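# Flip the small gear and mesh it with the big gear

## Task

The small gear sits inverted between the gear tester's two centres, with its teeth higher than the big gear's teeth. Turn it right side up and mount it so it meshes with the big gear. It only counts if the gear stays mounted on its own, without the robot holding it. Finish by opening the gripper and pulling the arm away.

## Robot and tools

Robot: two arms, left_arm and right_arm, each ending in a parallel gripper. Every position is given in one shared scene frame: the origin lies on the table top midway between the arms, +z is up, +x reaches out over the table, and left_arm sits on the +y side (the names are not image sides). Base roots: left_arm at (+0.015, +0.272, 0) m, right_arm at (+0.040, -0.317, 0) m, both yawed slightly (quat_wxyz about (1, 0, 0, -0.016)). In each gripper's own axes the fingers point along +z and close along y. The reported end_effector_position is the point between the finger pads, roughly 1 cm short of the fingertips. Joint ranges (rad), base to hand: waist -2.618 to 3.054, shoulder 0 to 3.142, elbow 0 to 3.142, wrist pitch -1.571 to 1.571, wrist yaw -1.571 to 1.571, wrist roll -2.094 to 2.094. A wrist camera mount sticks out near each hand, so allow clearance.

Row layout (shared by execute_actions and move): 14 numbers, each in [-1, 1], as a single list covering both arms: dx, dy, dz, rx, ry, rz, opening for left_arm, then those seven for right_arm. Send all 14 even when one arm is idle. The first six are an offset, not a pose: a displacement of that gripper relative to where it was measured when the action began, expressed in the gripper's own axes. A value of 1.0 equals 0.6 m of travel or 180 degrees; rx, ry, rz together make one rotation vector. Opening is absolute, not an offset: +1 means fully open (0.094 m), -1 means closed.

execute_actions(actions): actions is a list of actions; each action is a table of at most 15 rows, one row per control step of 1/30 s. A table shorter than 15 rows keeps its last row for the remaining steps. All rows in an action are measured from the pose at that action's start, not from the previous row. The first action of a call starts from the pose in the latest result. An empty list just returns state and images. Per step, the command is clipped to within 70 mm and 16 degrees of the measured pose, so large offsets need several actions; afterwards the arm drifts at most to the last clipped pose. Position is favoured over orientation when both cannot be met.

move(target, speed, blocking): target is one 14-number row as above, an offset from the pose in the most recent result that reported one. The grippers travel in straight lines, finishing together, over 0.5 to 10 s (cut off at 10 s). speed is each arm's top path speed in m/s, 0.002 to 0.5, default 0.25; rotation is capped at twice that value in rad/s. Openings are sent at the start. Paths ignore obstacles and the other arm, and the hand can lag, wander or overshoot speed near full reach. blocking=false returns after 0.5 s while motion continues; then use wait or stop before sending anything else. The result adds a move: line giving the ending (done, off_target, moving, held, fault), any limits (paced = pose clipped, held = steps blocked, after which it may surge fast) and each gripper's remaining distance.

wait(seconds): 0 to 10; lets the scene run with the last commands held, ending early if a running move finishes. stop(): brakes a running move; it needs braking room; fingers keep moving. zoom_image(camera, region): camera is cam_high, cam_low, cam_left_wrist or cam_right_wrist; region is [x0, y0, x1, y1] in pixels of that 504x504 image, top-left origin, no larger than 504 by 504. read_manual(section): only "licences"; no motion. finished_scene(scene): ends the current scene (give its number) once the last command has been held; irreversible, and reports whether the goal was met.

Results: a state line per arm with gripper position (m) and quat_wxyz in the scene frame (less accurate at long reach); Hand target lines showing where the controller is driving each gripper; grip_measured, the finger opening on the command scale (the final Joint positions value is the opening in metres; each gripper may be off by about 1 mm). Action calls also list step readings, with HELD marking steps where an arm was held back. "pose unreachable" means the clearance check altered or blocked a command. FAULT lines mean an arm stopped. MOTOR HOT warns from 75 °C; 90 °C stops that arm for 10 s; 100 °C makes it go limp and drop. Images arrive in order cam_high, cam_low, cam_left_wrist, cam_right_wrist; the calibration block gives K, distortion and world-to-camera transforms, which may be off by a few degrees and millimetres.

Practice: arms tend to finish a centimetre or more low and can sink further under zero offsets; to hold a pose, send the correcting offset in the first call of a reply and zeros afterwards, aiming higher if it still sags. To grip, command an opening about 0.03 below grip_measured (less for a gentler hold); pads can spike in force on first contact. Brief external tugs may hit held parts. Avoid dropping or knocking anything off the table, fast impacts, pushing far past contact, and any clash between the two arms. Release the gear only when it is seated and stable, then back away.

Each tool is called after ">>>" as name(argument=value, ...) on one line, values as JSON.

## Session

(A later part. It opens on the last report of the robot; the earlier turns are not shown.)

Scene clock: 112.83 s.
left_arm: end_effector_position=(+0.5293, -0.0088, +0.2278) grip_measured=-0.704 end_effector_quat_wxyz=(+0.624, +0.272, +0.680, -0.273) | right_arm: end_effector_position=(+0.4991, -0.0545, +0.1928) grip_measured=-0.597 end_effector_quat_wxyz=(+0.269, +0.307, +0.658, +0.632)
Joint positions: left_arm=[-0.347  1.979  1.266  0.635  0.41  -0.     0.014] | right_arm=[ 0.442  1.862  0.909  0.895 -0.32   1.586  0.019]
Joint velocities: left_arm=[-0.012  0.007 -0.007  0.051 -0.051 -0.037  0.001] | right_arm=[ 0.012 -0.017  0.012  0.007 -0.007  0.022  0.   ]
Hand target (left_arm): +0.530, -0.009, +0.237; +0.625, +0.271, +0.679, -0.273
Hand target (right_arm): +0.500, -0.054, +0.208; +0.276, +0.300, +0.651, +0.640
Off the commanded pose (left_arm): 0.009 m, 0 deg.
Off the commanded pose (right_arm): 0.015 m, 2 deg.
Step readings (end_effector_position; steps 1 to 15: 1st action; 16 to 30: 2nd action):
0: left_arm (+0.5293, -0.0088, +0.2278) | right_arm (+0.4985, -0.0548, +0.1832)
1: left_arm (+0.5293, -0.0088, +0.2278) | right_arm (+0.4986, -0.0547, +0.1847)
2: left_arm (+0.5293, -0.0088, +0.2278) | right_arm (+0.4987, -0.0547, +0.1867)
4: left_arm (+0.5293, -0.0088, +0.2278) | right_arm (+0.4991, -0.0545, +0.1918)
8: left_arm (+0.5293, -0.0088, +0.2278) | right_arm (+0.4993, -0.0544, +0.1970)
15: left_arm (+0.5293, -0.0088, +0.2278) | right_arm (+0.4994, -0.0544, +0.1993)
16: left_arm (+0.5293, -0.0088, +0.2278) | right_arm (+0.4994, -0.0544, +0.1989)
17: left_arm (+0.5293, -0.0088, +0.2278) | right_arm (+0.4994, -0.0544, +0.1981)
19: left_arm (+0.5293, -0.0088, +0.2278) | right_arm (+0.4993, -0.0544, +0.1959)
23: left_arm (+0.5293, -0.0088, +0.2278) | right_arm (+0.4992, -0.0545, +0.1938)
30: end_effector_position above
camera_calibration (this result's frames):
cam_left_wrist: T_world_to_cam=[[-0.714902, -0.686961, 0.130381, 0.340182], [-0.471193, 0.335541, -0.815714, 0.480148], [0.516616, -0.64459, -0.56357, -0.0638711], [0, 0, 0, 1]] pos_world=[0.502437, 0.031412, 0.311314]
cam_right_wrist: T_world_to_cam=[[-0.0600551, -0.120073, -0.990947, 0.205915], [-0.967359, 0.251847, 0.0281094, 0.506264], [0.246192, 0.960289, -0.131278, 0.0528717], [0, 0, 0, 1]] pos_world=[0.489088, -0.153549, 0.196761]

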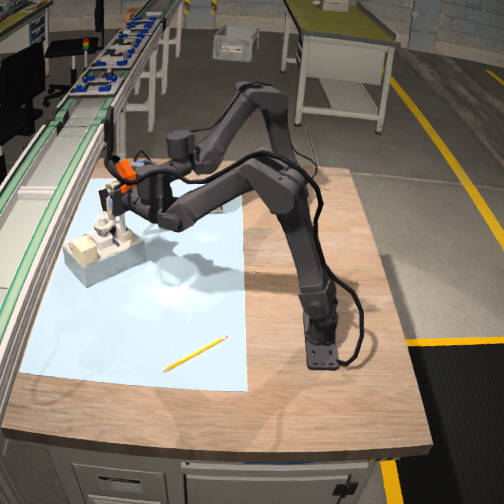

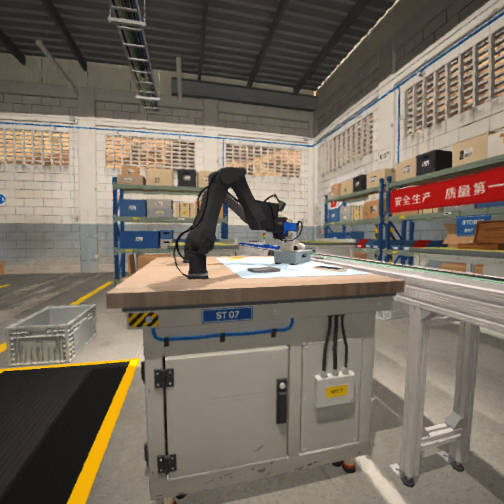

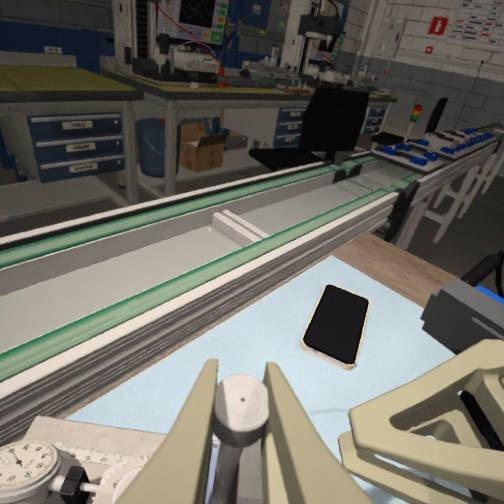

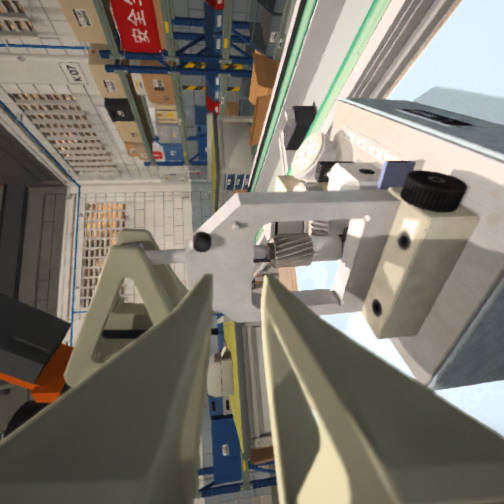

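>>> execute_actions(actions=[[[-0.015,0,0,0,0,0,-0.78,-0.009,0.045,0.035,-0.03,0,0,-0.6]]])

Scene clock: 113.47 s.
left_arm: end_effector_position=(+0.5293, -0.0088, +0.2278) grip_measured=-0.704 end_effector_quat_wxyz=(+0.624, +0.272, +0.680, -0.273) | right_arm: end_effector_position=(+0.5143, -0.0479, +0.2024) grip_measured=-0.597 end_effector_quat_wxyz=(+0.274, +0.302, +0.641, +0.651)
Joint positions: left_arm=[-0.347  1.979  1.266  0.635  0.41  -0.     0.014] | right_arm=[ 0.442  1.921  0.977  0.942 -0.32   1.612  0.019]
Joint velocities: left_arm=[ 0.007 -0.002 -0.012 -0.022 -0.037  0.022  0.001] | right_arm=[-0.002  0.007 -0.007 -0.022  0.051  0.066  0.001]
Hand target (left_arm): +0.530, -0.009, +0.237; +0.625, +0.271, +0.679, -0.273
Hand target (right_arm): +0.519, -0.044, +0.218; +0.283, +0.294, +0.628, +0.663
Off the commanded pose (left_arm): 0.009 m, 0 deg.
Off the commanded pose (right_arm): 0.017 m, 2 deg.
Step readings (end_effector_position):
0: left_arm (+0.5293, -0.0088, +0.2278) | right_arm (+0.4991, -0.0545, +0.1926)
1: left_arm (+0.5293, -0.0088, +0.2278) | right_arm (+0.5005, -0.0539, +0.1932)
2: left_arm (+0.5293, -0.0088, +0.2278) | right_arm (+0.5041, -0.0523, +0.1956)
4: left_arm (+0.5293, -0.0088, +0.2278) | right_arm (+0.5107, -0.0495, +0.1986)
8: left_arm (+0.5293, -0.0088, +0.2278) | right_arm (+0.5141, -0.0480, +0.2004)
15: end_effector_position above
camera_calibration (this result's frames):
cam_left_wrist: T_world_to_cam=[[-0.714902, -0.686961, 0.130381, 0.340182], [-0.471193, 0.335541, -0.815714, 0.480148], [0.516616, -0.64459, -0.56357, -0.0638711], [0, 0, 0, 1]] pos_world=[0.502437, 0.031412, 0.311314]
cam_right_wrist: T_world_to_cam=[[-0.0276535, -0.0791859, -0.996476, 0.203615], [-0.967741, 0.251853, 0.00684229, 0.52349], [0.250424, 0.96452, -0.083596, 0.0324365], [0, 0, 0, 1]] pos_world=[0.50411, -0.147005, 0.202027]

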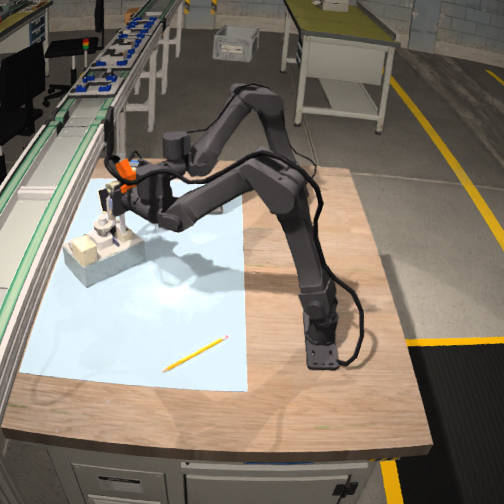

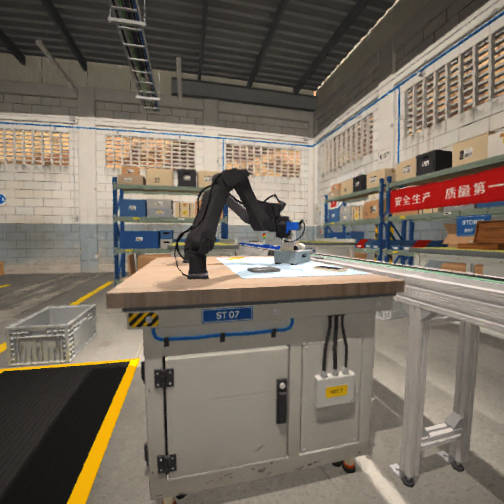

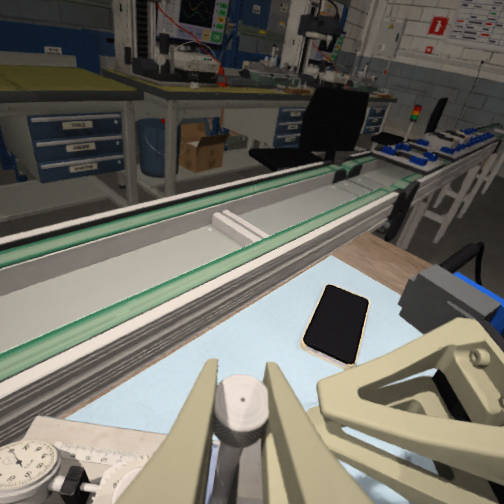

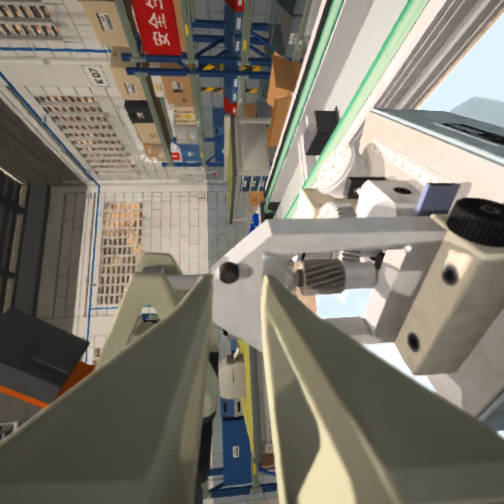

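>>> execute_actions(actions=[[[-0.015,0,0,0,0,0,-0.78,0.004,0.03,0.035,-0.02,0,0,-0.6]]])

Scene clock: 114.07 s.
left_arm: end_effector_position=(+0.5293, -0.0088, +0.2278) grip_measured=-0.704 end_effector_quat_wxyz=(+0.624, +0.272, +0.680, -0.273) | right_arm: end_effector_position=(+0.5247, -0.0392, +0.2044) grip_measured=-0.597 end_effector_quat_wxyz=(+0.275, +0.303, +0.632, +0.658)
Joint positions: left_arm=[-0.347  1.979  1.266  0.635  0.41  -0.     0.014] | right_arm=[ 0.453  1.969  1.032  0.956 -0.307  1.627  0.019]
Joint velocities: left_arm=[ 0.022  0.002 -0.007 -0.022 -0.051 -0.066 -0.001] | right_arm=[-0.007 -0.002 -0.007  0.037  0.007 -0.007 -0.001]
Hand target (left_arm): +0.530, -0.009, +0.237; +0.625, +0.271, +0.680, -0.273
Hand target (right_arm): +0.528, -0.033, +0.220; +0.283, +0.294, +0.620, +0.671
Off the commanded pose (left_arm): 0.009 m, 0 deg.
Off the commanded pose (right_arm): 0.018 m, 2 deg.
Step readings (end_effector_position):
0: left_arm (+0.5293, -0.0088, +0.2278) | right_arm (+0.5144, -0.0479, +0.2028)
1: left_arm (+0.5293, -0.0088, +0.2278) | right_arm (+0.5155, -0.0473, +0.2030)
2: left_arm (+0.5293, -0.0088, +0.2278) | right_arm (+0.5185, -0.0456, +0.2044)
4: left_arm (+0.5293, -0.0088, +0.2278) | right_arm (+0.5232, -0.0417, +0.2053)
8: left_arm (+0.5293, -0.0088, +0.2278) | right_arm (+0.5247, -0.0392, +0.2044)
15: end_effector_position above
camera_calibration (this result's frames):
cam_left_wrist: T_world_to_cam=[[-0.714902, -0.686961, 0.130381, 0.340182], [-0.471193, 0.335541, -0.815714, 0.480148], [0.516616, -0.64459, -0.56357, -0.0638711], [0, 0, 0, 1]] pos_world=[0.502437, 0.031412, 0.311314]
cam_right_wrist: T_world_to_cam=[[-0.0185427, -0.059069, -0.998082, 0.202845], [-0.967139, 0.254233, 0.00292169, 0.531898], [0.253572, 0.965338, -0.0618421, 0.0155567], [0, 0, 0, 1]] pos_world=[0.514236, -0.138261, 0.201864]

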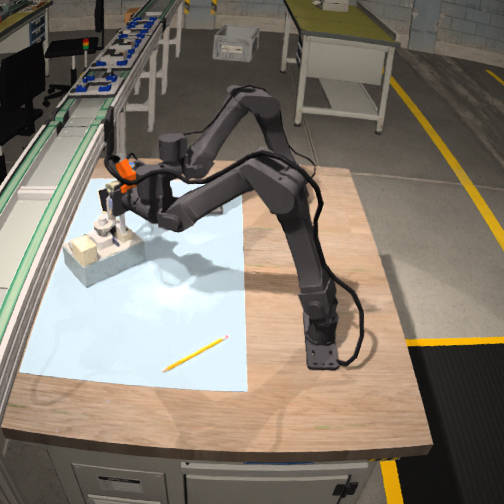

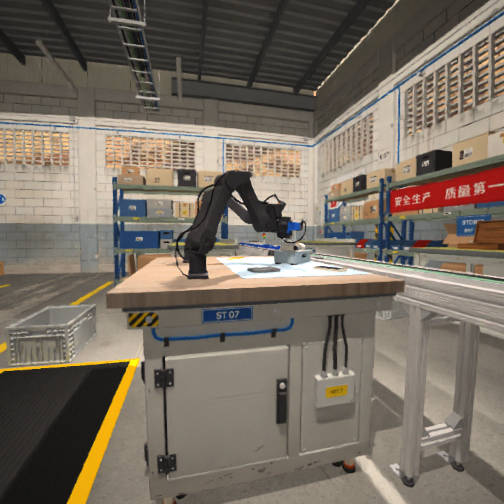

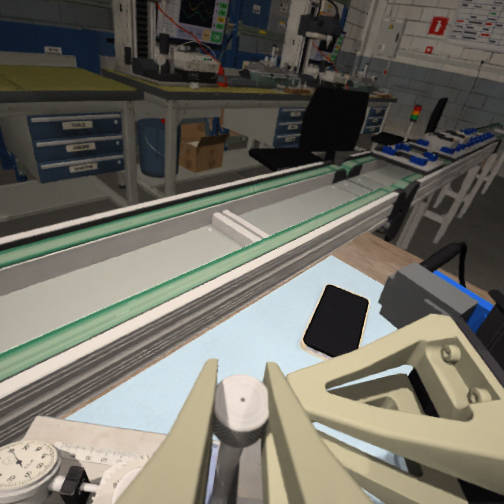

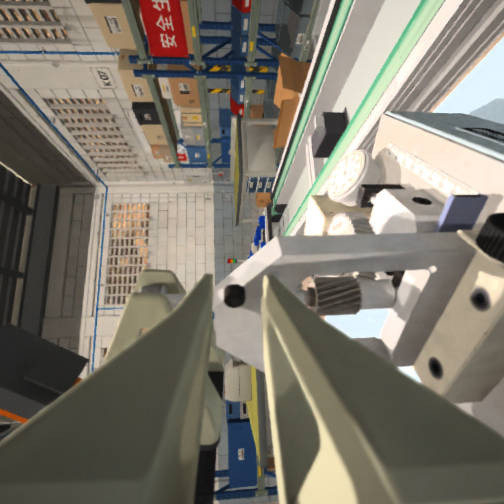

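>>> execute_actions(actions=[[[-0.015,0,0,0,0,0,-0.78,0.006,0.027,0.025,-0.02,0,0,-0.6]],[[-0.015,0,0,0,0,0,-0.78,0,0.027,0.008,-0.02,0,0,-0.95]]])

Scene clock: 115.20 s.
left_arm: end_effector_position=(+0.5294, -0.0089, +0.2280) grip_measured=-0.704 end_effector_quat_wxyz=(+0.624, +0.272, +0.680, -0.273) | right_arm: end_effector_position=(+0.5258, -0.0383, +0.2054) grip_measured=-0.891 end_effector_quat_wxyz=(+0.271, +0.305, +0.622, +0.668)
Joint positions: left_arm=[-0.347  1.979  1.267  0.633  0.411  0.     0.014] | right_arm=[ 0.454  1.986  1.033  0.995 -0.307  1.655  0.005]
Joint velocities: left_arm=[ 0.017 -0.007  0.002 -0.022 -0.007  0.022  0.   ] | right_arm=[ 0.002  0.002  0.007 -0.051 -0.051  0.022 -0.001]
Hand target (left_arm): +0.530, -0.009, +0.237; +0.625, +0.271, +0.680, -0.273
Hand target (right_arm): +0.528, -0.036, +0.221; +0.280, +0.296, +0.606, +0.683
Off the commanded pose (left_arm): 0.009 m, 0 deg.
Off the commanded pose (right_arm): 0.016 m, 3 deg.
Step readings (end_effector_position; steps 1 to 15: 1st action; 16 to 30: 2nd action):
0: left_arm (+0.5293, -0.0088, +0.2278) | right_arm (+0.5247, -0.0392, +0.2044)
1: left_arm (+0.5293, -0.0088, +0.2278) | right_arm (+0.5251, -0.0388, +0.2041)
2: left_arm (+0.5293, -0.0088, +0.2278) | right_arm (+0.5251, -0.0386, +0.2045)
4: left_arm (+0.5294, -0.0087, +0.2278) | right_arm (+0.5252, -0.0384, +0.2047)
8: left_arm (+0.5294, -0.0087, +0.2278) | right_arm (+0.5252, -0.0384, +0.2048)
15: left_arm (+0.5294, -0.0087, +0.2278) | right_arm (+0.5252, -0.0384, +0.2046)
16: left_arm (+0.5293, -0.0088, +0.2278) | right_arm (+0.5252, -0.0384, +0.2047)
17: left_arm (+0.5292, -0.0089, +0.2278) | right_arm (+0.5256, -0.0386, +0.2051)
19: left_arm (+0.5294, -0.0089, +0.2281) | right_arm (+0.5257, -0.0384, +0.2053)
23: left_arm (+0.5294, -0.0089, +0.2280) | right_arm (+0.5258, -0.0383, +0.2054)
30: end_effector_position above
camera_calibration (this result's frames):
cam_left_wrist: T_world_to_cam=[[-0.71517, -0.686719, 0.130187, 0.340332], [-0.471133, 0.336044, -0.815541, 0.480284], [0.5163, -0.644586, -0.563865, -0.0636359], [0, 0, 0, 1]] pos_world=[0.502528, 0.0312971, 0.311503]
cam_right_wrist: T_world_to_cam=[[-0.0154359, -0.0287084, -0.999469, 0.203725], [-0.967647, 0.252192, 0.00770057, 0.531936], [0.251837, 0.967251, -0.0316724, 0.00929752], [0, 0, 0, 1]] pos_world=[0.515529, -0.137295, 0.199815]

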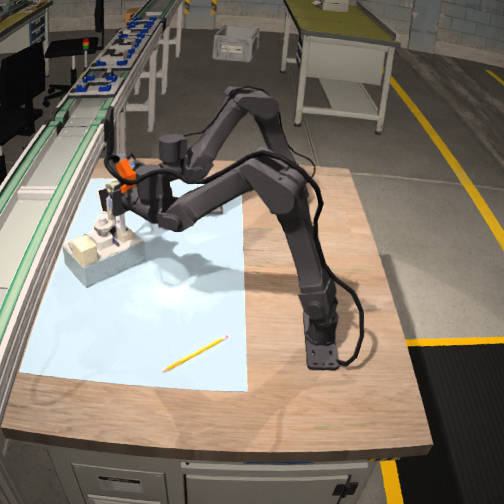

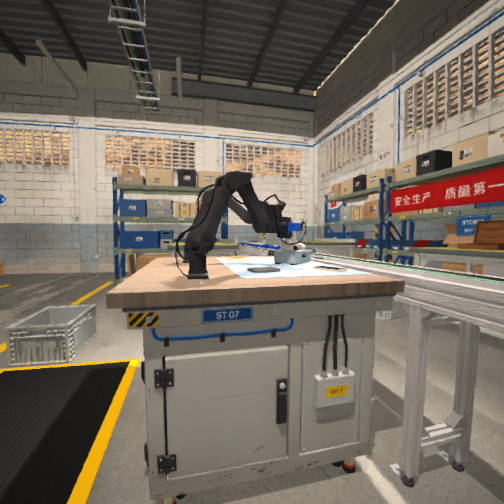

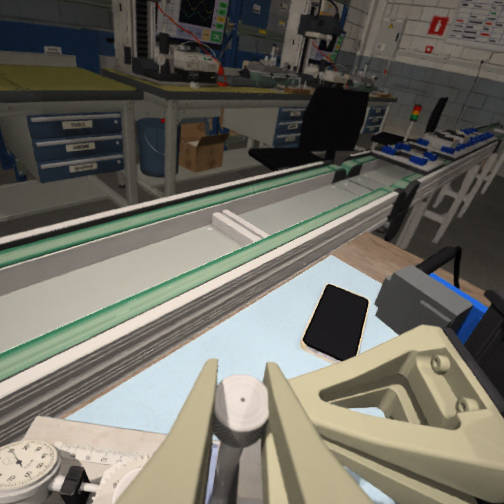

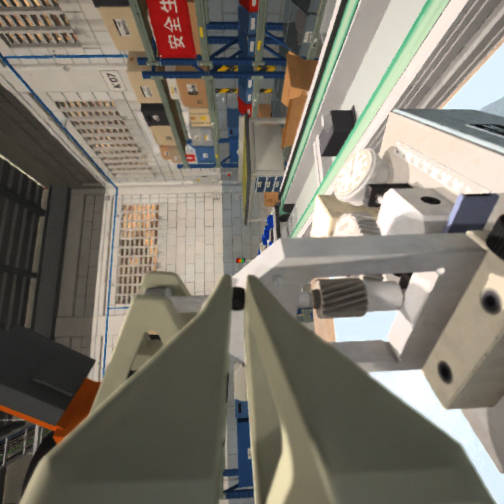

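Gripped something 5 mm. Pull back while left pulls up moderately.

>>> execute_actions(actions=[[[-0.015,0,0,0,0,0,-0.78,0,0.02,-0.025,0,0,0,-0.97]],[[-0.04,0,0,0,0,0,-0.78,0,0.02,-0.012,0,0,0,-0.97]]])

Scene clock: 116.37 s.
left_arm: end_effector_position=(+0.5293, -0.0096, +0.2279) grip_measured=-0.704 end_effector_quat_wxyz=(+0.611, +0.277, +0.689, -0.274) | right_arm: end_effector_position=(+0.5253, -0.0394, +0.2043) grip_measured=-0.891 end_effector_quat_wxyz=(+0.272, +0.317, +0.625, +0.660)
Joint positions: left_arm=[-0.345  1.971  1.29   0.568  0.422  0.007  0.014] | right_arm=[ 0.46   1.968  1.029  0.958 -0.281  1.655  0.005]
Joint velocities: left_arm=[-0.007 -0.002  0.012 -0.007 -0.022  0.037  0.   ] | right_arm=[-0.037  0.002  0.002 -0.037 -0.037  0.051 -0.001]
Hand target (left_arm): +0.530, -0.009, +0.252; +0.624, +0.272, +0.679, -0.273
Hand target (right_arm): +0.521, -0.045, +0.216; +0.271, +0.313, +0.624, +0.663
Off the commanded pose (left_arm): 0.024 m, 2 deg.
Off the commanded pose (right_arm): 0.014 m, 1 deg.
Step readings (end_effector_position; steps 1 to 15: 1st action; 16 to 30: 2nd action):
0: left_arm (+0.5294, -0.0089, +0.2280) | right_arm (+0.5258, -0.0383, +0.2054)
1: left_arm (+0.5292, -0.0090, +0.2279) | right_arm (+0.5250, -0.0387, +0.2053)
2: left_arm (+0.5292, -0.0091, +0.2279) | right_arm (+0.5252, -0.0393, +0.2050)
4: left_arm (+0.5291, -0.0091, +0.2279) | right_arm (+0.5252, -0.0395, +0.2047)
8: left_arm (+0.5291, -0.0091, +0.2279) | right_arm (+0.5252, -0.0395, +0.2048)
15: left_arm (+0.5291, -0.0091, +0.2279) | right_arm (+0.5252, -0.0395, +0.2047)
16: left_arm (+0.5294, -0.0094, +0.2284) | right_arm (+0.5252, -0.0393, +0.2042)
17: left_arm (+0.5294, -0.0097, +0.2284) | right_arm (+0.5253, -0.0394, +0.2044)
19: left_arm (+0.5293, -0.0097, +0.2282) | right_arm (+0.5253, -0.0394, +0.2044)
23: left_arm (+0.5292, -0.0098, +0.2280) | right_arm (+0.5253, -0.0394, +0.2044)
30: end_effector_position above
camera_calibration (this result's frames):
cam_left_wrist: T_world_to_cam=[[-0.718453, -0.681712, 0.138179, 0.339724], [-0.489512, 0.354402, -0.796729, 0.486008], [0.494169, -0.640053, -0.588328, -0.0468508], [0, 0, 0, 1]] pos_world=[0.505134, 0.0293647, 0.31271]
cam_right_wrist: T_world_to_cam=[[-0.0372234, -0.0369269, -0.998624, 0.213632], [-0.962204, 0.271102, 0.025841, 0.525976], [0.269775, 0.961842, -0.0456226, 0.00364334], [0, 0, 0, 1]] pos_world=[0.513065, -0.138209, 0.199912]

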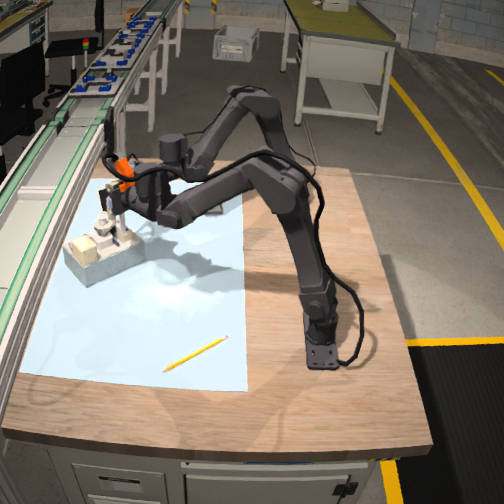

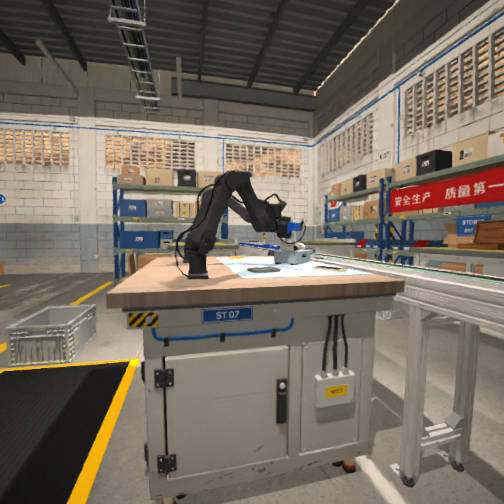

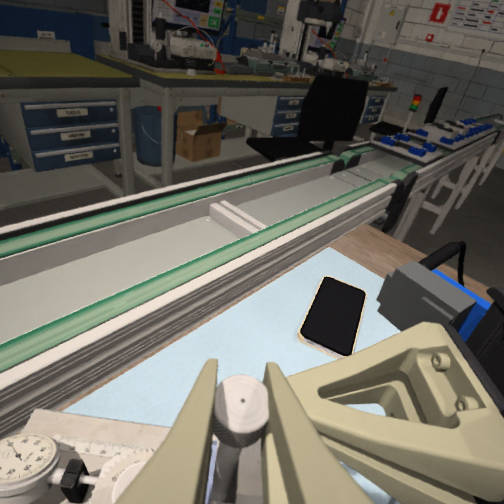

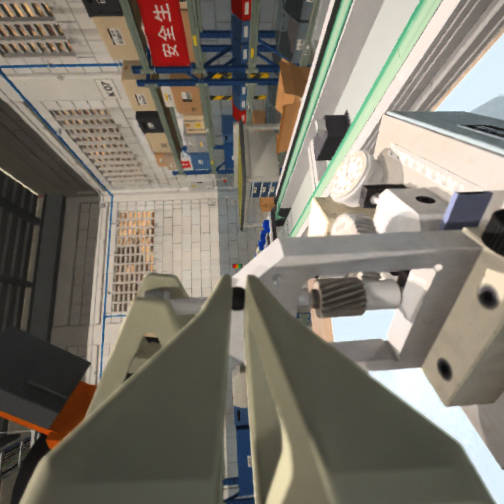

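>>> execute_actions(actions=[[[-0.03,0,0,0,0,0,-0.78,0,0.015,0,0,0,-0.15,-0.97]],[[-0.03,0,0,0,0,0,-0.78,0,0.015,0,0,0,-0.1,-0.97]]])

Scene clock: 117.57 s.
left_arm: end_effector_position=(+0.5294, -0.0099, +0.2274) grip_measured=-0.704 end_effector_quat_wxyz=(+0.598, +0.288, +0.694, -0.278) | right_arm: end_effector_position=(+0.5262, -0.0397, +0.2082) grip_measured=-0.892 end_effector_quat_wxyz=(+0.478, +0.096, +0.689, +0.536)
Joint positions: left_arm=[-0.337  1.971  1.319  0.507  0.454  0.022  0.014] | right_arm=[ 0.462  1.968  1.032  0.97  -0.273  0.99   0.005]
Joint velocities: left_arm=[ 0.012 -0.007  0.002 -0.066 -0.037  0.022  0.   ] | right_arm=[-0.007  0.007 -0.012  0.022 -0.007 -0.11  -0.001]
Hand target (left_arm): +0.531, -0.010, +0.245; +0.605, +0.282, +0.691, -0.276
Hand target (right_arm): +0.524, -0.038, +0.215; +0.489, +0.079, +0.693, +0.524
Off the commanded pose (left_arm): 0.018 m, 1 deg.
Off the commanded pose (right_arm): 0.007 m, 3 deg.
Step readings (end_effector_position; steps 1 to 15: 1st action; 16 to 30: 2nd action):
0: left_arm (+0.5293, -0.0096, +0.2281) | right_arm (+0.5253, -0.0394, +0.2043)
1: left_arm (+0.5293, -0.0098, +0.2282) | right_arm (+0.5255, -0.0391, +0.2051)
2: left_arm (+0.5295, -0.0097, +0.2279) | right_arm (+0.5256, -0.0391, +0.2050)
4: left_arm (+0.5295, -0.0097, +0.2278) | right_arm (+0.5257, -0.0391, +0.2052)
8: left_arm (+0.5295, -0.0097, +0.2276) | right_arm (+0.5259, -0.0394, +0.2058)
15: left_arm (+0.5293, -0.0099, +0.2276) | right_arm (+0.5260, -0.0396, +0.2063)
16: left_arm (+0.5295, -0.0098, +0.2278) | right_arm (+0.5261, -0.0397, +0.2067)
17: left_arm (+0.5296, -0.0098, +0.2278) | right_arm (+0.5261, -0.0398, +0.2071)
19: left_arm (+0.5294, -0.0100, +0.2276) | right_arm (+0.5262, -0.0398, +0.2075)
23: left_arm (+0.5294, -0.0100, +0.2275) | right_arm (+0.5262, -0.0398, +0.2079)
30: end_effector_position above
camera_calibration (this result's frames):
cam_left_wrist: T_world_to_cam=[[-0.732261, -0.666285, 0.140918, 0.346502], [-0.496621, 0.380838, -0.779955, 0.486004], [0.466005, -0.641114, -0.609764, -0.0275615], [0, 0, 0, 1]] pos_world=[0.507934, 0.0281105, 0.313427]
cam_right_wrist: T_world_to_cam=[[0.367251, -0.503472, -0.782076, -0.0589391], [-0.845982, 0.168656, -0.505835, 0.572263], [0.386576, 0.847391, -0.363989, 0.00419027], [0, 0, 0, 1]] pos_world=[0.50415, -0.129741, 0.244901]

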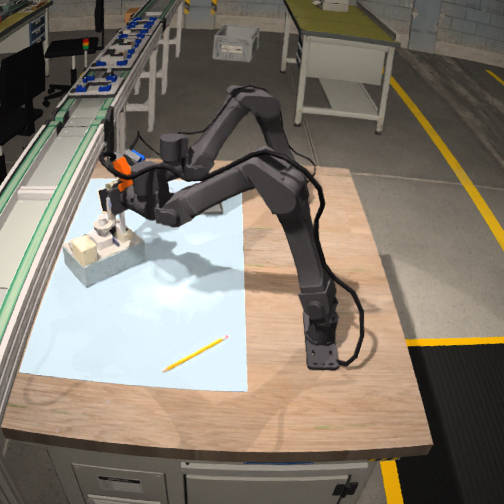

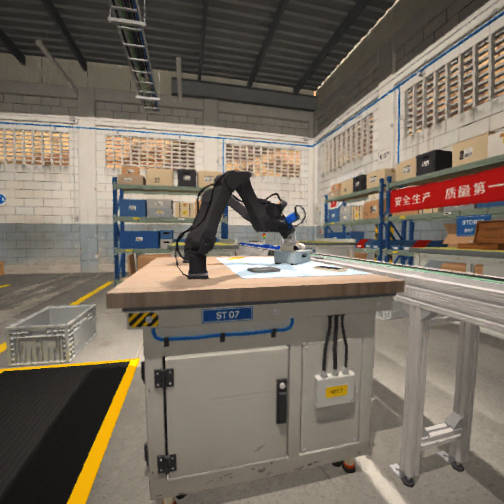

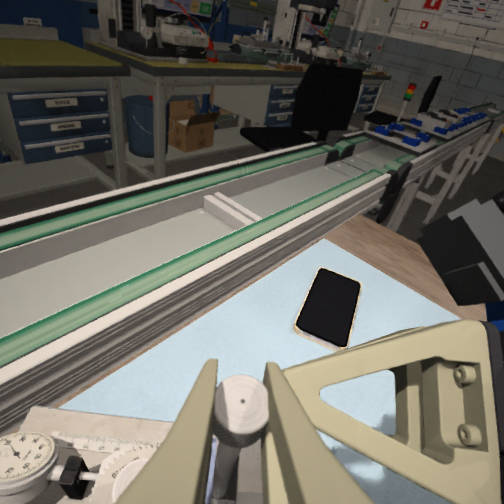

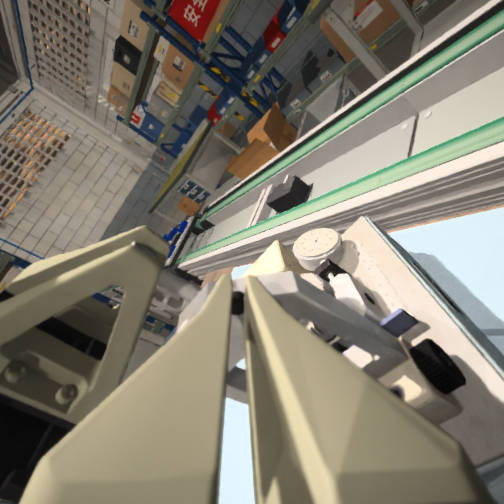

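>>> execute_actions(actions=[[[0.005,0,0,0,0,0,-0.78,0,0,0,0,0,0,-0.6]],[[0.005,0,0,0,0,0,-0.78,-0.01,0.01,-0.1,0,0,-0.1,-0.6]],[[0,0,0,0,0,0,-0.78,-0.01,0.01,-0.02,0,0,-0.1,-0.6]]])

>>> wait(seconds=8)

>>> move(target=[-0.05,0,0,0,0,0,-0.78,-0.012,0,0,0,0,0,-0.6], speed=0.004)

Scene clock: 119.43 s.
left_arm: end_effector_position=(+0.5292, -0.0099, +0.2279) grip_measured=-0.704 end_effector_quat_wxyz=(+0.600, +0.291, +0.692, -0.277) | right_arm: end_effector_position=(+0.4776, -0.0785, +0.2083) grip_measured=-0.603 end_effector_quat_wxyz=(+0.603, -0.104, +0.698, +0.372)
Joint positions: left_arm=[-0.336  1.971  1.319  0.509  0.458  0.029  0.014] | right_arm=[ 0.418  1.76   0.777  0.987 -0.314  0.407  0.019]
Joint velocities: left_arm=[-0.007 -0.002 -0.002  0.022 -0.051 -0.022  0.   ] | right_arm=[ 0.002 -0.007 -0.007 -0.022  0.007 -0.022 -0.   ]
Hand target (left_arm): +0.529, -0.010, +0.228; +0.599, +0.291, +0.692, -0.277
Hand target (right_arm): +0.475, -0.083, +0.214; +0.609, -0.112, +0.695, +0.365
Off the commanded pose (left_arm): 0.000 m, 0 deg.
Off the commanded pose (right_arm): 0.007 m, 2 deg.
Step readings (end_effector_position; steps 1 to 15: 1st action; 16 to 30: 2nd action; 31 to 45: 3rd action):
0: left_arm (+0.5294, -0.0099, +0.2274) | right_arm (+0.5262, -0.0397, +0.2083)
1: left_arm (+0.5294, -0.0098, +0.2276) | right_arm (+0.5262, -0.0399, +0.2091)
2: left_arm (+0.5294, -0.0097, +0.2278) | right_arm (+0.5262, -0.0399, +0.2091)
4: left_arm (+0.5293, -0.0098, +0.2279) | right_arm (+0.5262, -0.0398, +0.2086)
8: left_arm (+0.5293, -0.0098, +0.2279) | right_arm (+0.5262, -0.0398, +0.2086)
15: left_arm (+0.5293, -0.0098, +0.2279) | right_arm (+0.5262, -0.0398, +0.2086)
16: left_arm (+0.5293, -0.0098, +0.2279) | right_arm (+0.5225, -0.0425, +0.2076)
17: left_arm (+0.5293, -0.0098, +0.2279) | right_arm (+0.5121, -0.0488, +0.2036)
19: left_arm (+0.5293, -0.0098, +0.2279) | right_arm (+0.4946, -0.0636, +0.1981)
23: left_arm (+0.5293, -0.0098, +0.2279) | right_arm (+0.4860, -0.0769, +0.2007)
30: left_arm (+0.5293, -0.0098, +0.2279) | right_arm (+0.4845, -0.0758, +0.2052)
31: left_arm (+0.5293, -0.0098, +0.2279) | right_arm (+0.4838, -0.0760, +0.2053)
32: left_arm (+0.5293, -0.0098, +0.2279) | right_arm (+0.4821, -0.0767, +0.2051)
34: left_arm (+0.5292, -0.0099, +0.2279) | right_arm (+0.4791, -0.0779, +0.2061)
38: left_arm (+0.5292, -0.0099, +0.2279) | right_arm (+0.4778, -0.0784, +0.2095)
45: end_effector_position above
camera_calibration (this result's frames):
cam_left_wrist: T_world_to_cam=[[-0.735824, -0.663886, 0.133484, 0.349956], [-0.489751, 0.385597, -0.781958, 0.483144], [0.46766, -0.640758, -0.60887, -0.0282301], [0, 0, 0, 1]] pos_world=[0.507329, 0.0279436, 0.313897]
cam_right_wrist: T_world_to_cam=[[0.556623, -0.767991, -0.316796, -0.268664], [-0.613875, -0.123291, -0.779716, 0.461047], [0.559757, 0.628481, -0.540077, -0.00736183], [0, 0, 0, 1]] pos_world=[0.436691, -0.144862, 0.270398]

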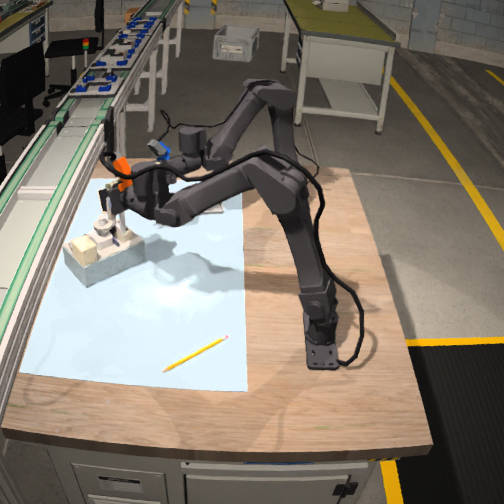

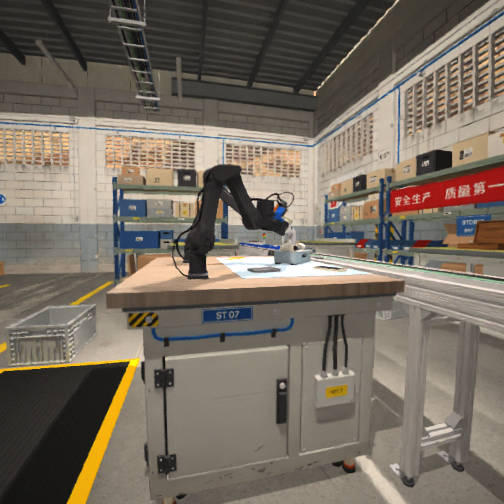

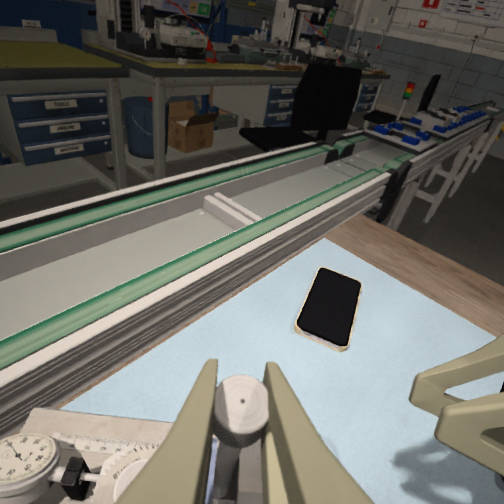

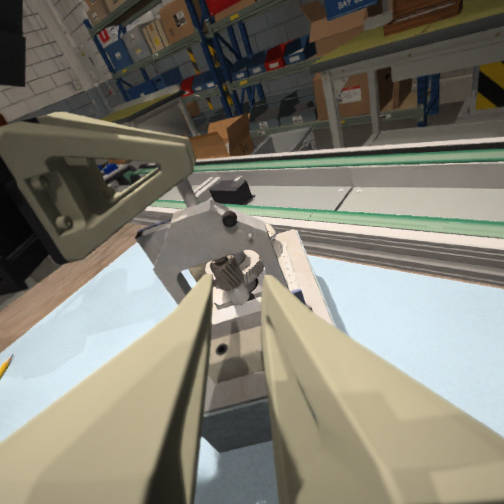

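Scene clock: 127.43 s.
left_arm: end_effector_position=(+0.5292, -0.0099, +0.2279) grip_measured=-0.704 end_effector_quat_wxyz=(+0.600, +0.291, +0.692, -0.277) | right_arm: end_effector_position=(+0.4776, -0.0785, +0.2073) grip_measured=-0.603 end_effector_quat_wxyz=(+0.604, -0.108, +0.699, +0.367)
Joint positions: left_arm=[-0.336  1.971  1.319  0.509  0.458  0.029  0.014] | right_arm=[ 0.418  1.76   0.777  0.983 -0.314  0.393  0.019]
Joint velocities: left_arm=[-0.007  0.017 -0.007 -0.066 -0.007 -0.081  0.001] | right_arm=[ 0.012 -0.007  0.002  0.022 -0.037  0.007 -0.001]
Hand target (left_arm): +0.529, -0.010, +0.228; +0.599, +0.291, +0.692, -0.277
Hand target (right_arm): +0.475, -0.083, +0.214; +0.609, -0.112, +0.695, +0.365
Off the commanded pose (left_arm): 0.000 m, 0 deg.
Off the commanded pose (right_arm): 0.008 m, 1 deg.
wait: 8.00 s; at rest by 0.20 s
camera_calibration (this result's frames):
cam_left_wrist: T_world_to_cam=[[-0.735824, -0.663886, 0.133484, 0.349956], [-0.489751, 0.385597, -0.781958, 0.483144], [0.46766, -0.640758, -0.60887, -0.0282301], [0, 0, 0, 1]] pos_world=[0.507329, 0.0279436, 0.313897]
cam_right_wrist: T_world_to_cam=[[0.55822, -0.77185, -0.304365, -0.272626], [-0.609813, -0.132933, -0.781318, 0.457898], [0.5626, 0.621753, -0.54489, -0.00879463], [0, 0, 0, 1]] pos_world=[0.436365, -0.144089, 0.269994]

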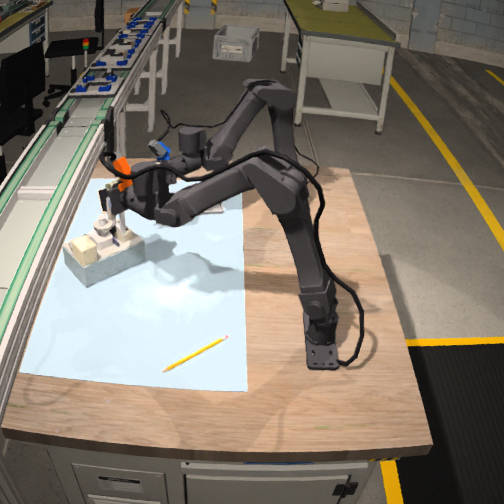

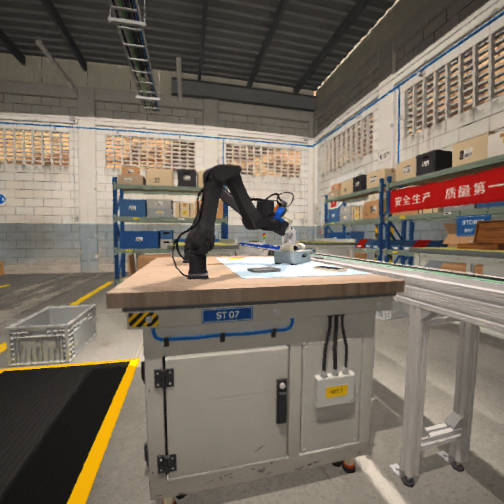

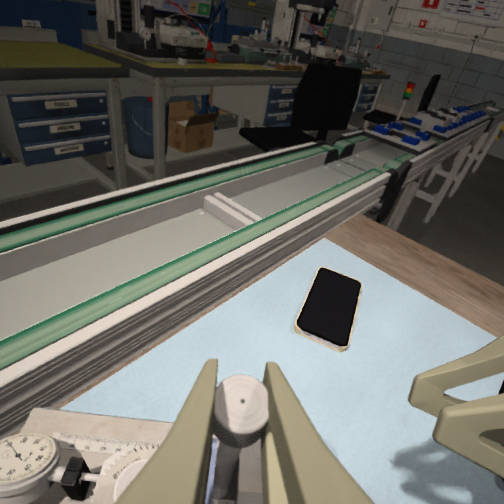

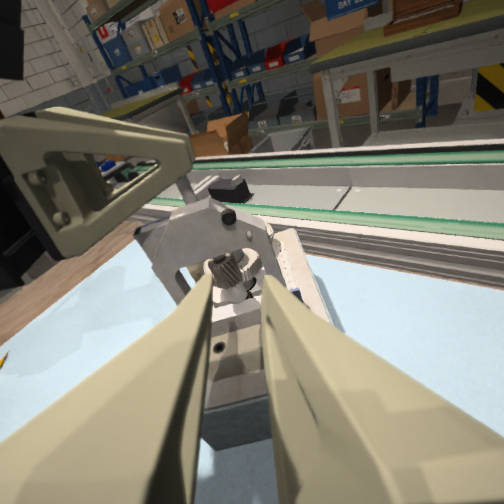

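Scene clock: 135.17 s.
left_arm: end_effector_position=(+0.5293, -0.0100, +0.2280) grip_measured=-0.704 end_effector_quat_wxyz=(+0.579, +0.298, +0.706, -0.277) | right_arm: end_effector_position=(+0.4775, -0.0785, +0.2015) grip_measured=-0.603 end_effector_quat_wxyz=(+0.596, -0.107, +0.707, +0.365)
Joint positions: left_arm=[-0.332  1.964  1.361  0.405  0.472  0.044  0.014] | right_arm=[ 0.418  1.76   0.777  0.959 -0.314  0.393  0.019]
Joint velocities: left_arm=[-0.007 -0.007 -0.017 -0.022 -0.007 -0.007  0.001] | right_arm=[ 0.002 -0.017  0.012  0.007 -0.051  0.037  0.   ]
Hand target (left_arm): +0.531, -0.011, +0.258; +0.600, +0.291, +0.692, -0.277
Hand target (right_arm): +0.479, -0.081, +0.214; +0.604, -0.108, +0.699, +0.367
Off the commanded pose (left_arm): 0.030 m, 3 deg.
Off the commanded pose (right_arm): 0.013 m, 1 deg.
move: off_target (left_arm, right_arm)
camera_calibration (this result's frames):
cam_left_wrist: T_world_to_cam=[[-0.738449, -0.658301, 0.146058, 0.348472], [-0.51623, 0.41256, -0.750534, 0.49043], [0.433819, -0.629631, -0.644489, -0.00209705], [0, 0, 0, 1]] pos_world=[0.511414, 0.0257476, 0.315836]
cam_right_wrist: T_world_to_cam=[[0.551385, -0.774632, -0.30971, -0.270242], [-0.627039, -0.139943, -0.766315, 0.457999], [0.55027, 0.616735, -0.562887, -0.00275858], [0, 0, 0, 1]] pos_world=[0.437708, -0.143542, 0.265722]

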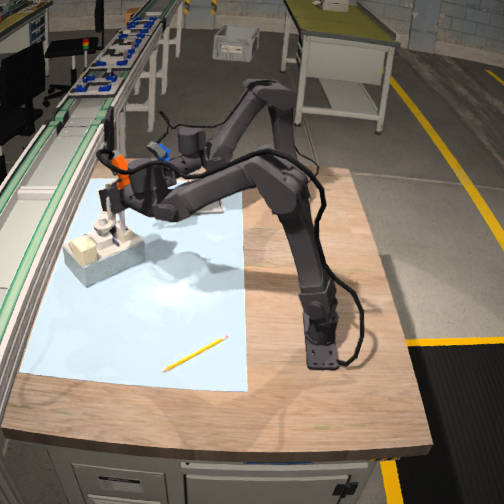

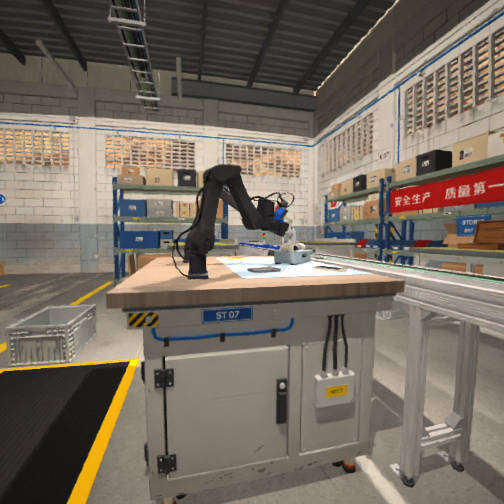

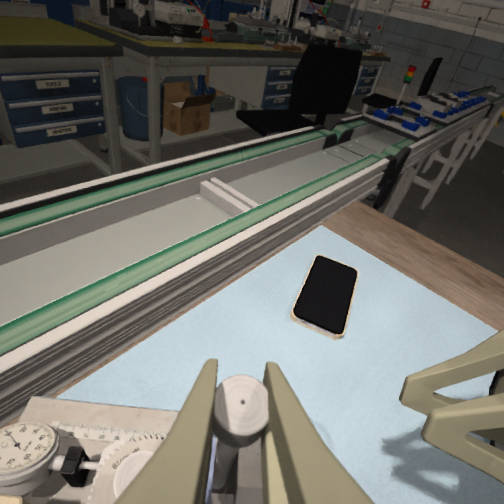

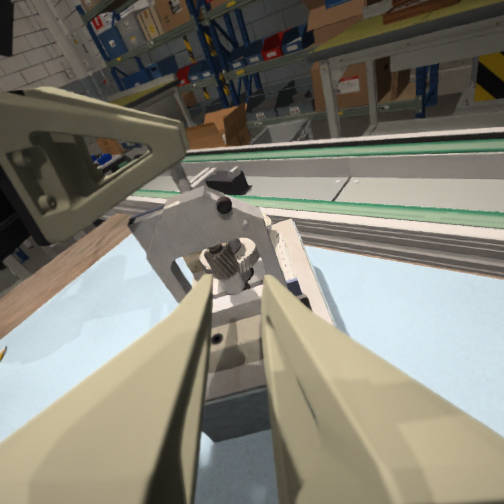

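>>> execute_actions(actions=[[[-0.01,0,0,0,-0.06,0,-0.5,-0.012,0,0,0,0,0,-0.6]],[[-0.01,0,0,0,0,0,-0.5,-0.012,0,0,0,0,0,-0.6]]])

Scene clock: 136.37 s.
left_arm: end_effector_position=(+0.5299, -0.0101, +0.2225) grip_measured=-0.503 end_effector_quat_wxyz=(+0.625, +0.272, +0.666, -0.303) | right_arm: end_effector_position=(+0.4770, -0.0787, +0.1903) grip_measured=-0.603 end_effector_quat_wxyz=(+0.579, -0.104, +0.723, +0.361)
Joint positions: left_arm=[-0.331  2.019  1.26   0.718  0.474 -0.046  0.023] | right_arm=[ 0.418  1.76   0.777  0.912 -0.314  0.393  0.019]
Joint velocities: left_arm=[ 0.022  0.007 -0.002 -0.139  0.022  0.007 -0.   ] | right_arm=[ 0.022  0.007 -0.002 -0.007 -0.022  0.066 -0.   ]
Hand target (left_arm): +0.530, -0.010, +0.232; +0.630, +0.272, +0.661, -0.303
Hand target (right_arm): +0.479, -0.081, +0.203; +0.588, -0.106, +0.715, +0.363
Off the commanded pose (left_arm): 0.009 m, 1 deg.
Off the commanded pose (right_arm): 0.013 m, 1 deg.
Step readings (end_effector_position; steps 1 to 15: 1st action; 16 to 30: 2nd action):
0: left_arm (+0.5293, -0.0100, +0.2281) | right_arm (+0.4775, -0.0785, +0.2015)
1: left_arm (+0.5290, -0.0095, +0.2281) | right_arm (+0.4775, -0.0785, +0.2010)
2: left_arm (+0.5276, -0.0091, +0.2288) | right_arm (+0.4775, -0.0785, +0.2003)
4: left_arm (+0.5265, -0.0088, +0.2231) | right_arm (+0.4774, -0.0786, +0.1985)
8: left_arm (+0.5286, -0.0098, +0.2147) | right_arm (+0.4774, -0.0786, +0.1968)
15: left_arm (+0.5300, -0.0101, +0.2256) | right_arm (+0.4773, -0.0786, +0.1959)
16: left_arm (+0.5300, -0.0101, +0.2257) | right_arm (+0.4773, -0.0786, +0.1954)
17: left_arm (+0.5300, -0.0101, +0.2254) | right_arm (+0.4773, -0.0786, +0.1947)
19: left_arm (+0.5300, -0.0101, +0.2242) | right_arm (+0.4772, -0.0787, +0.1929)
23: left_arm (+0.5299, -0.0101, +0.2231) | right_arm (+0.4771, -0.0787, +0.1911)
30: end_effector_position above
camera_calibration (this result's frames):
cam_left_wrist: T_world_to_cam=[[-0.74538, -0.646591, 0.162261, 0.349882], [-0.455643, 0.316468, -0.832008, 0.471688], [0.486618, -0.694096, -0.530503, -0.0599986], [0, 0, 0, 1]] pos_world=[0.504913, 0.0353119, 0.303846]
cam_right_wrist: T_world_to_cam=[[0.537707, -0.780198, -0.319628, -0.265631], [-0.659685, -0.153229, -0.735756, 0.457749], [0.525059, 0.606475, -0.597078, 0.00904197], [0, 0, 0, 1]] pos_world=[0.440054, -0.142588, 0.257287]

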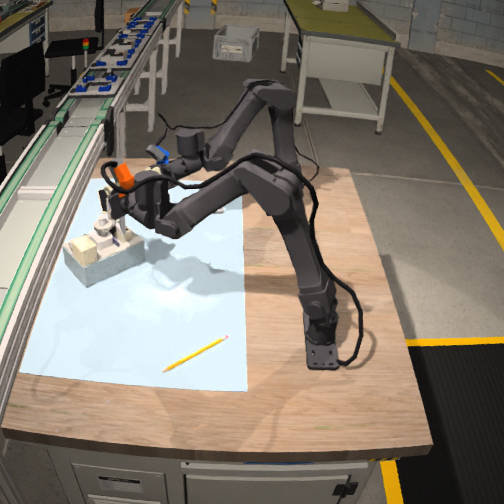

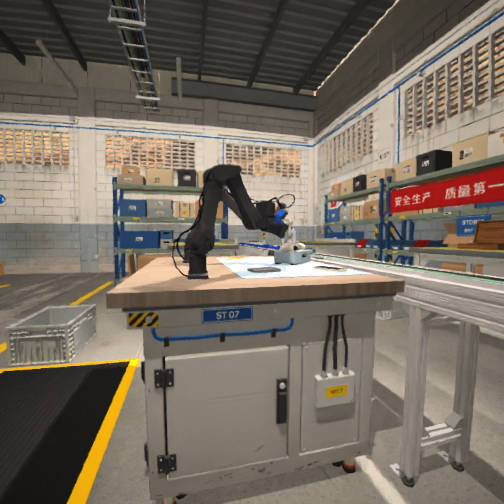

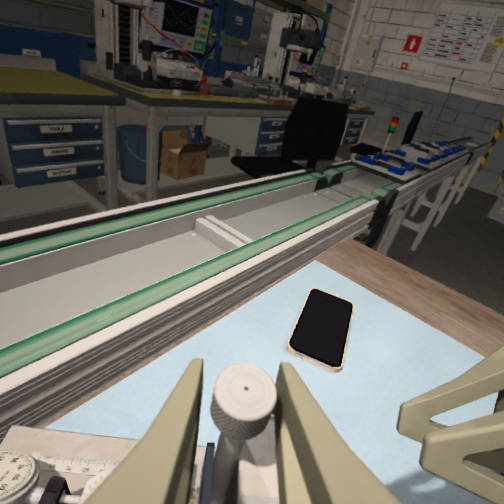

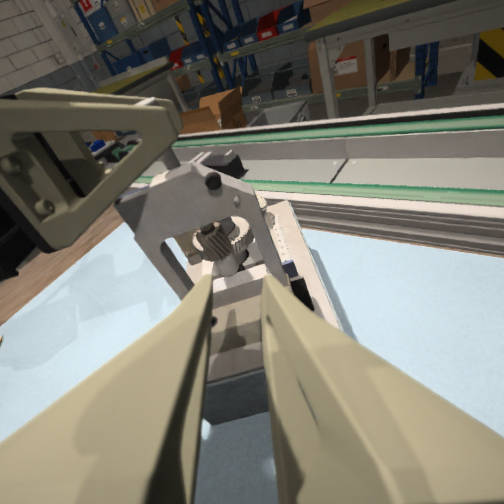

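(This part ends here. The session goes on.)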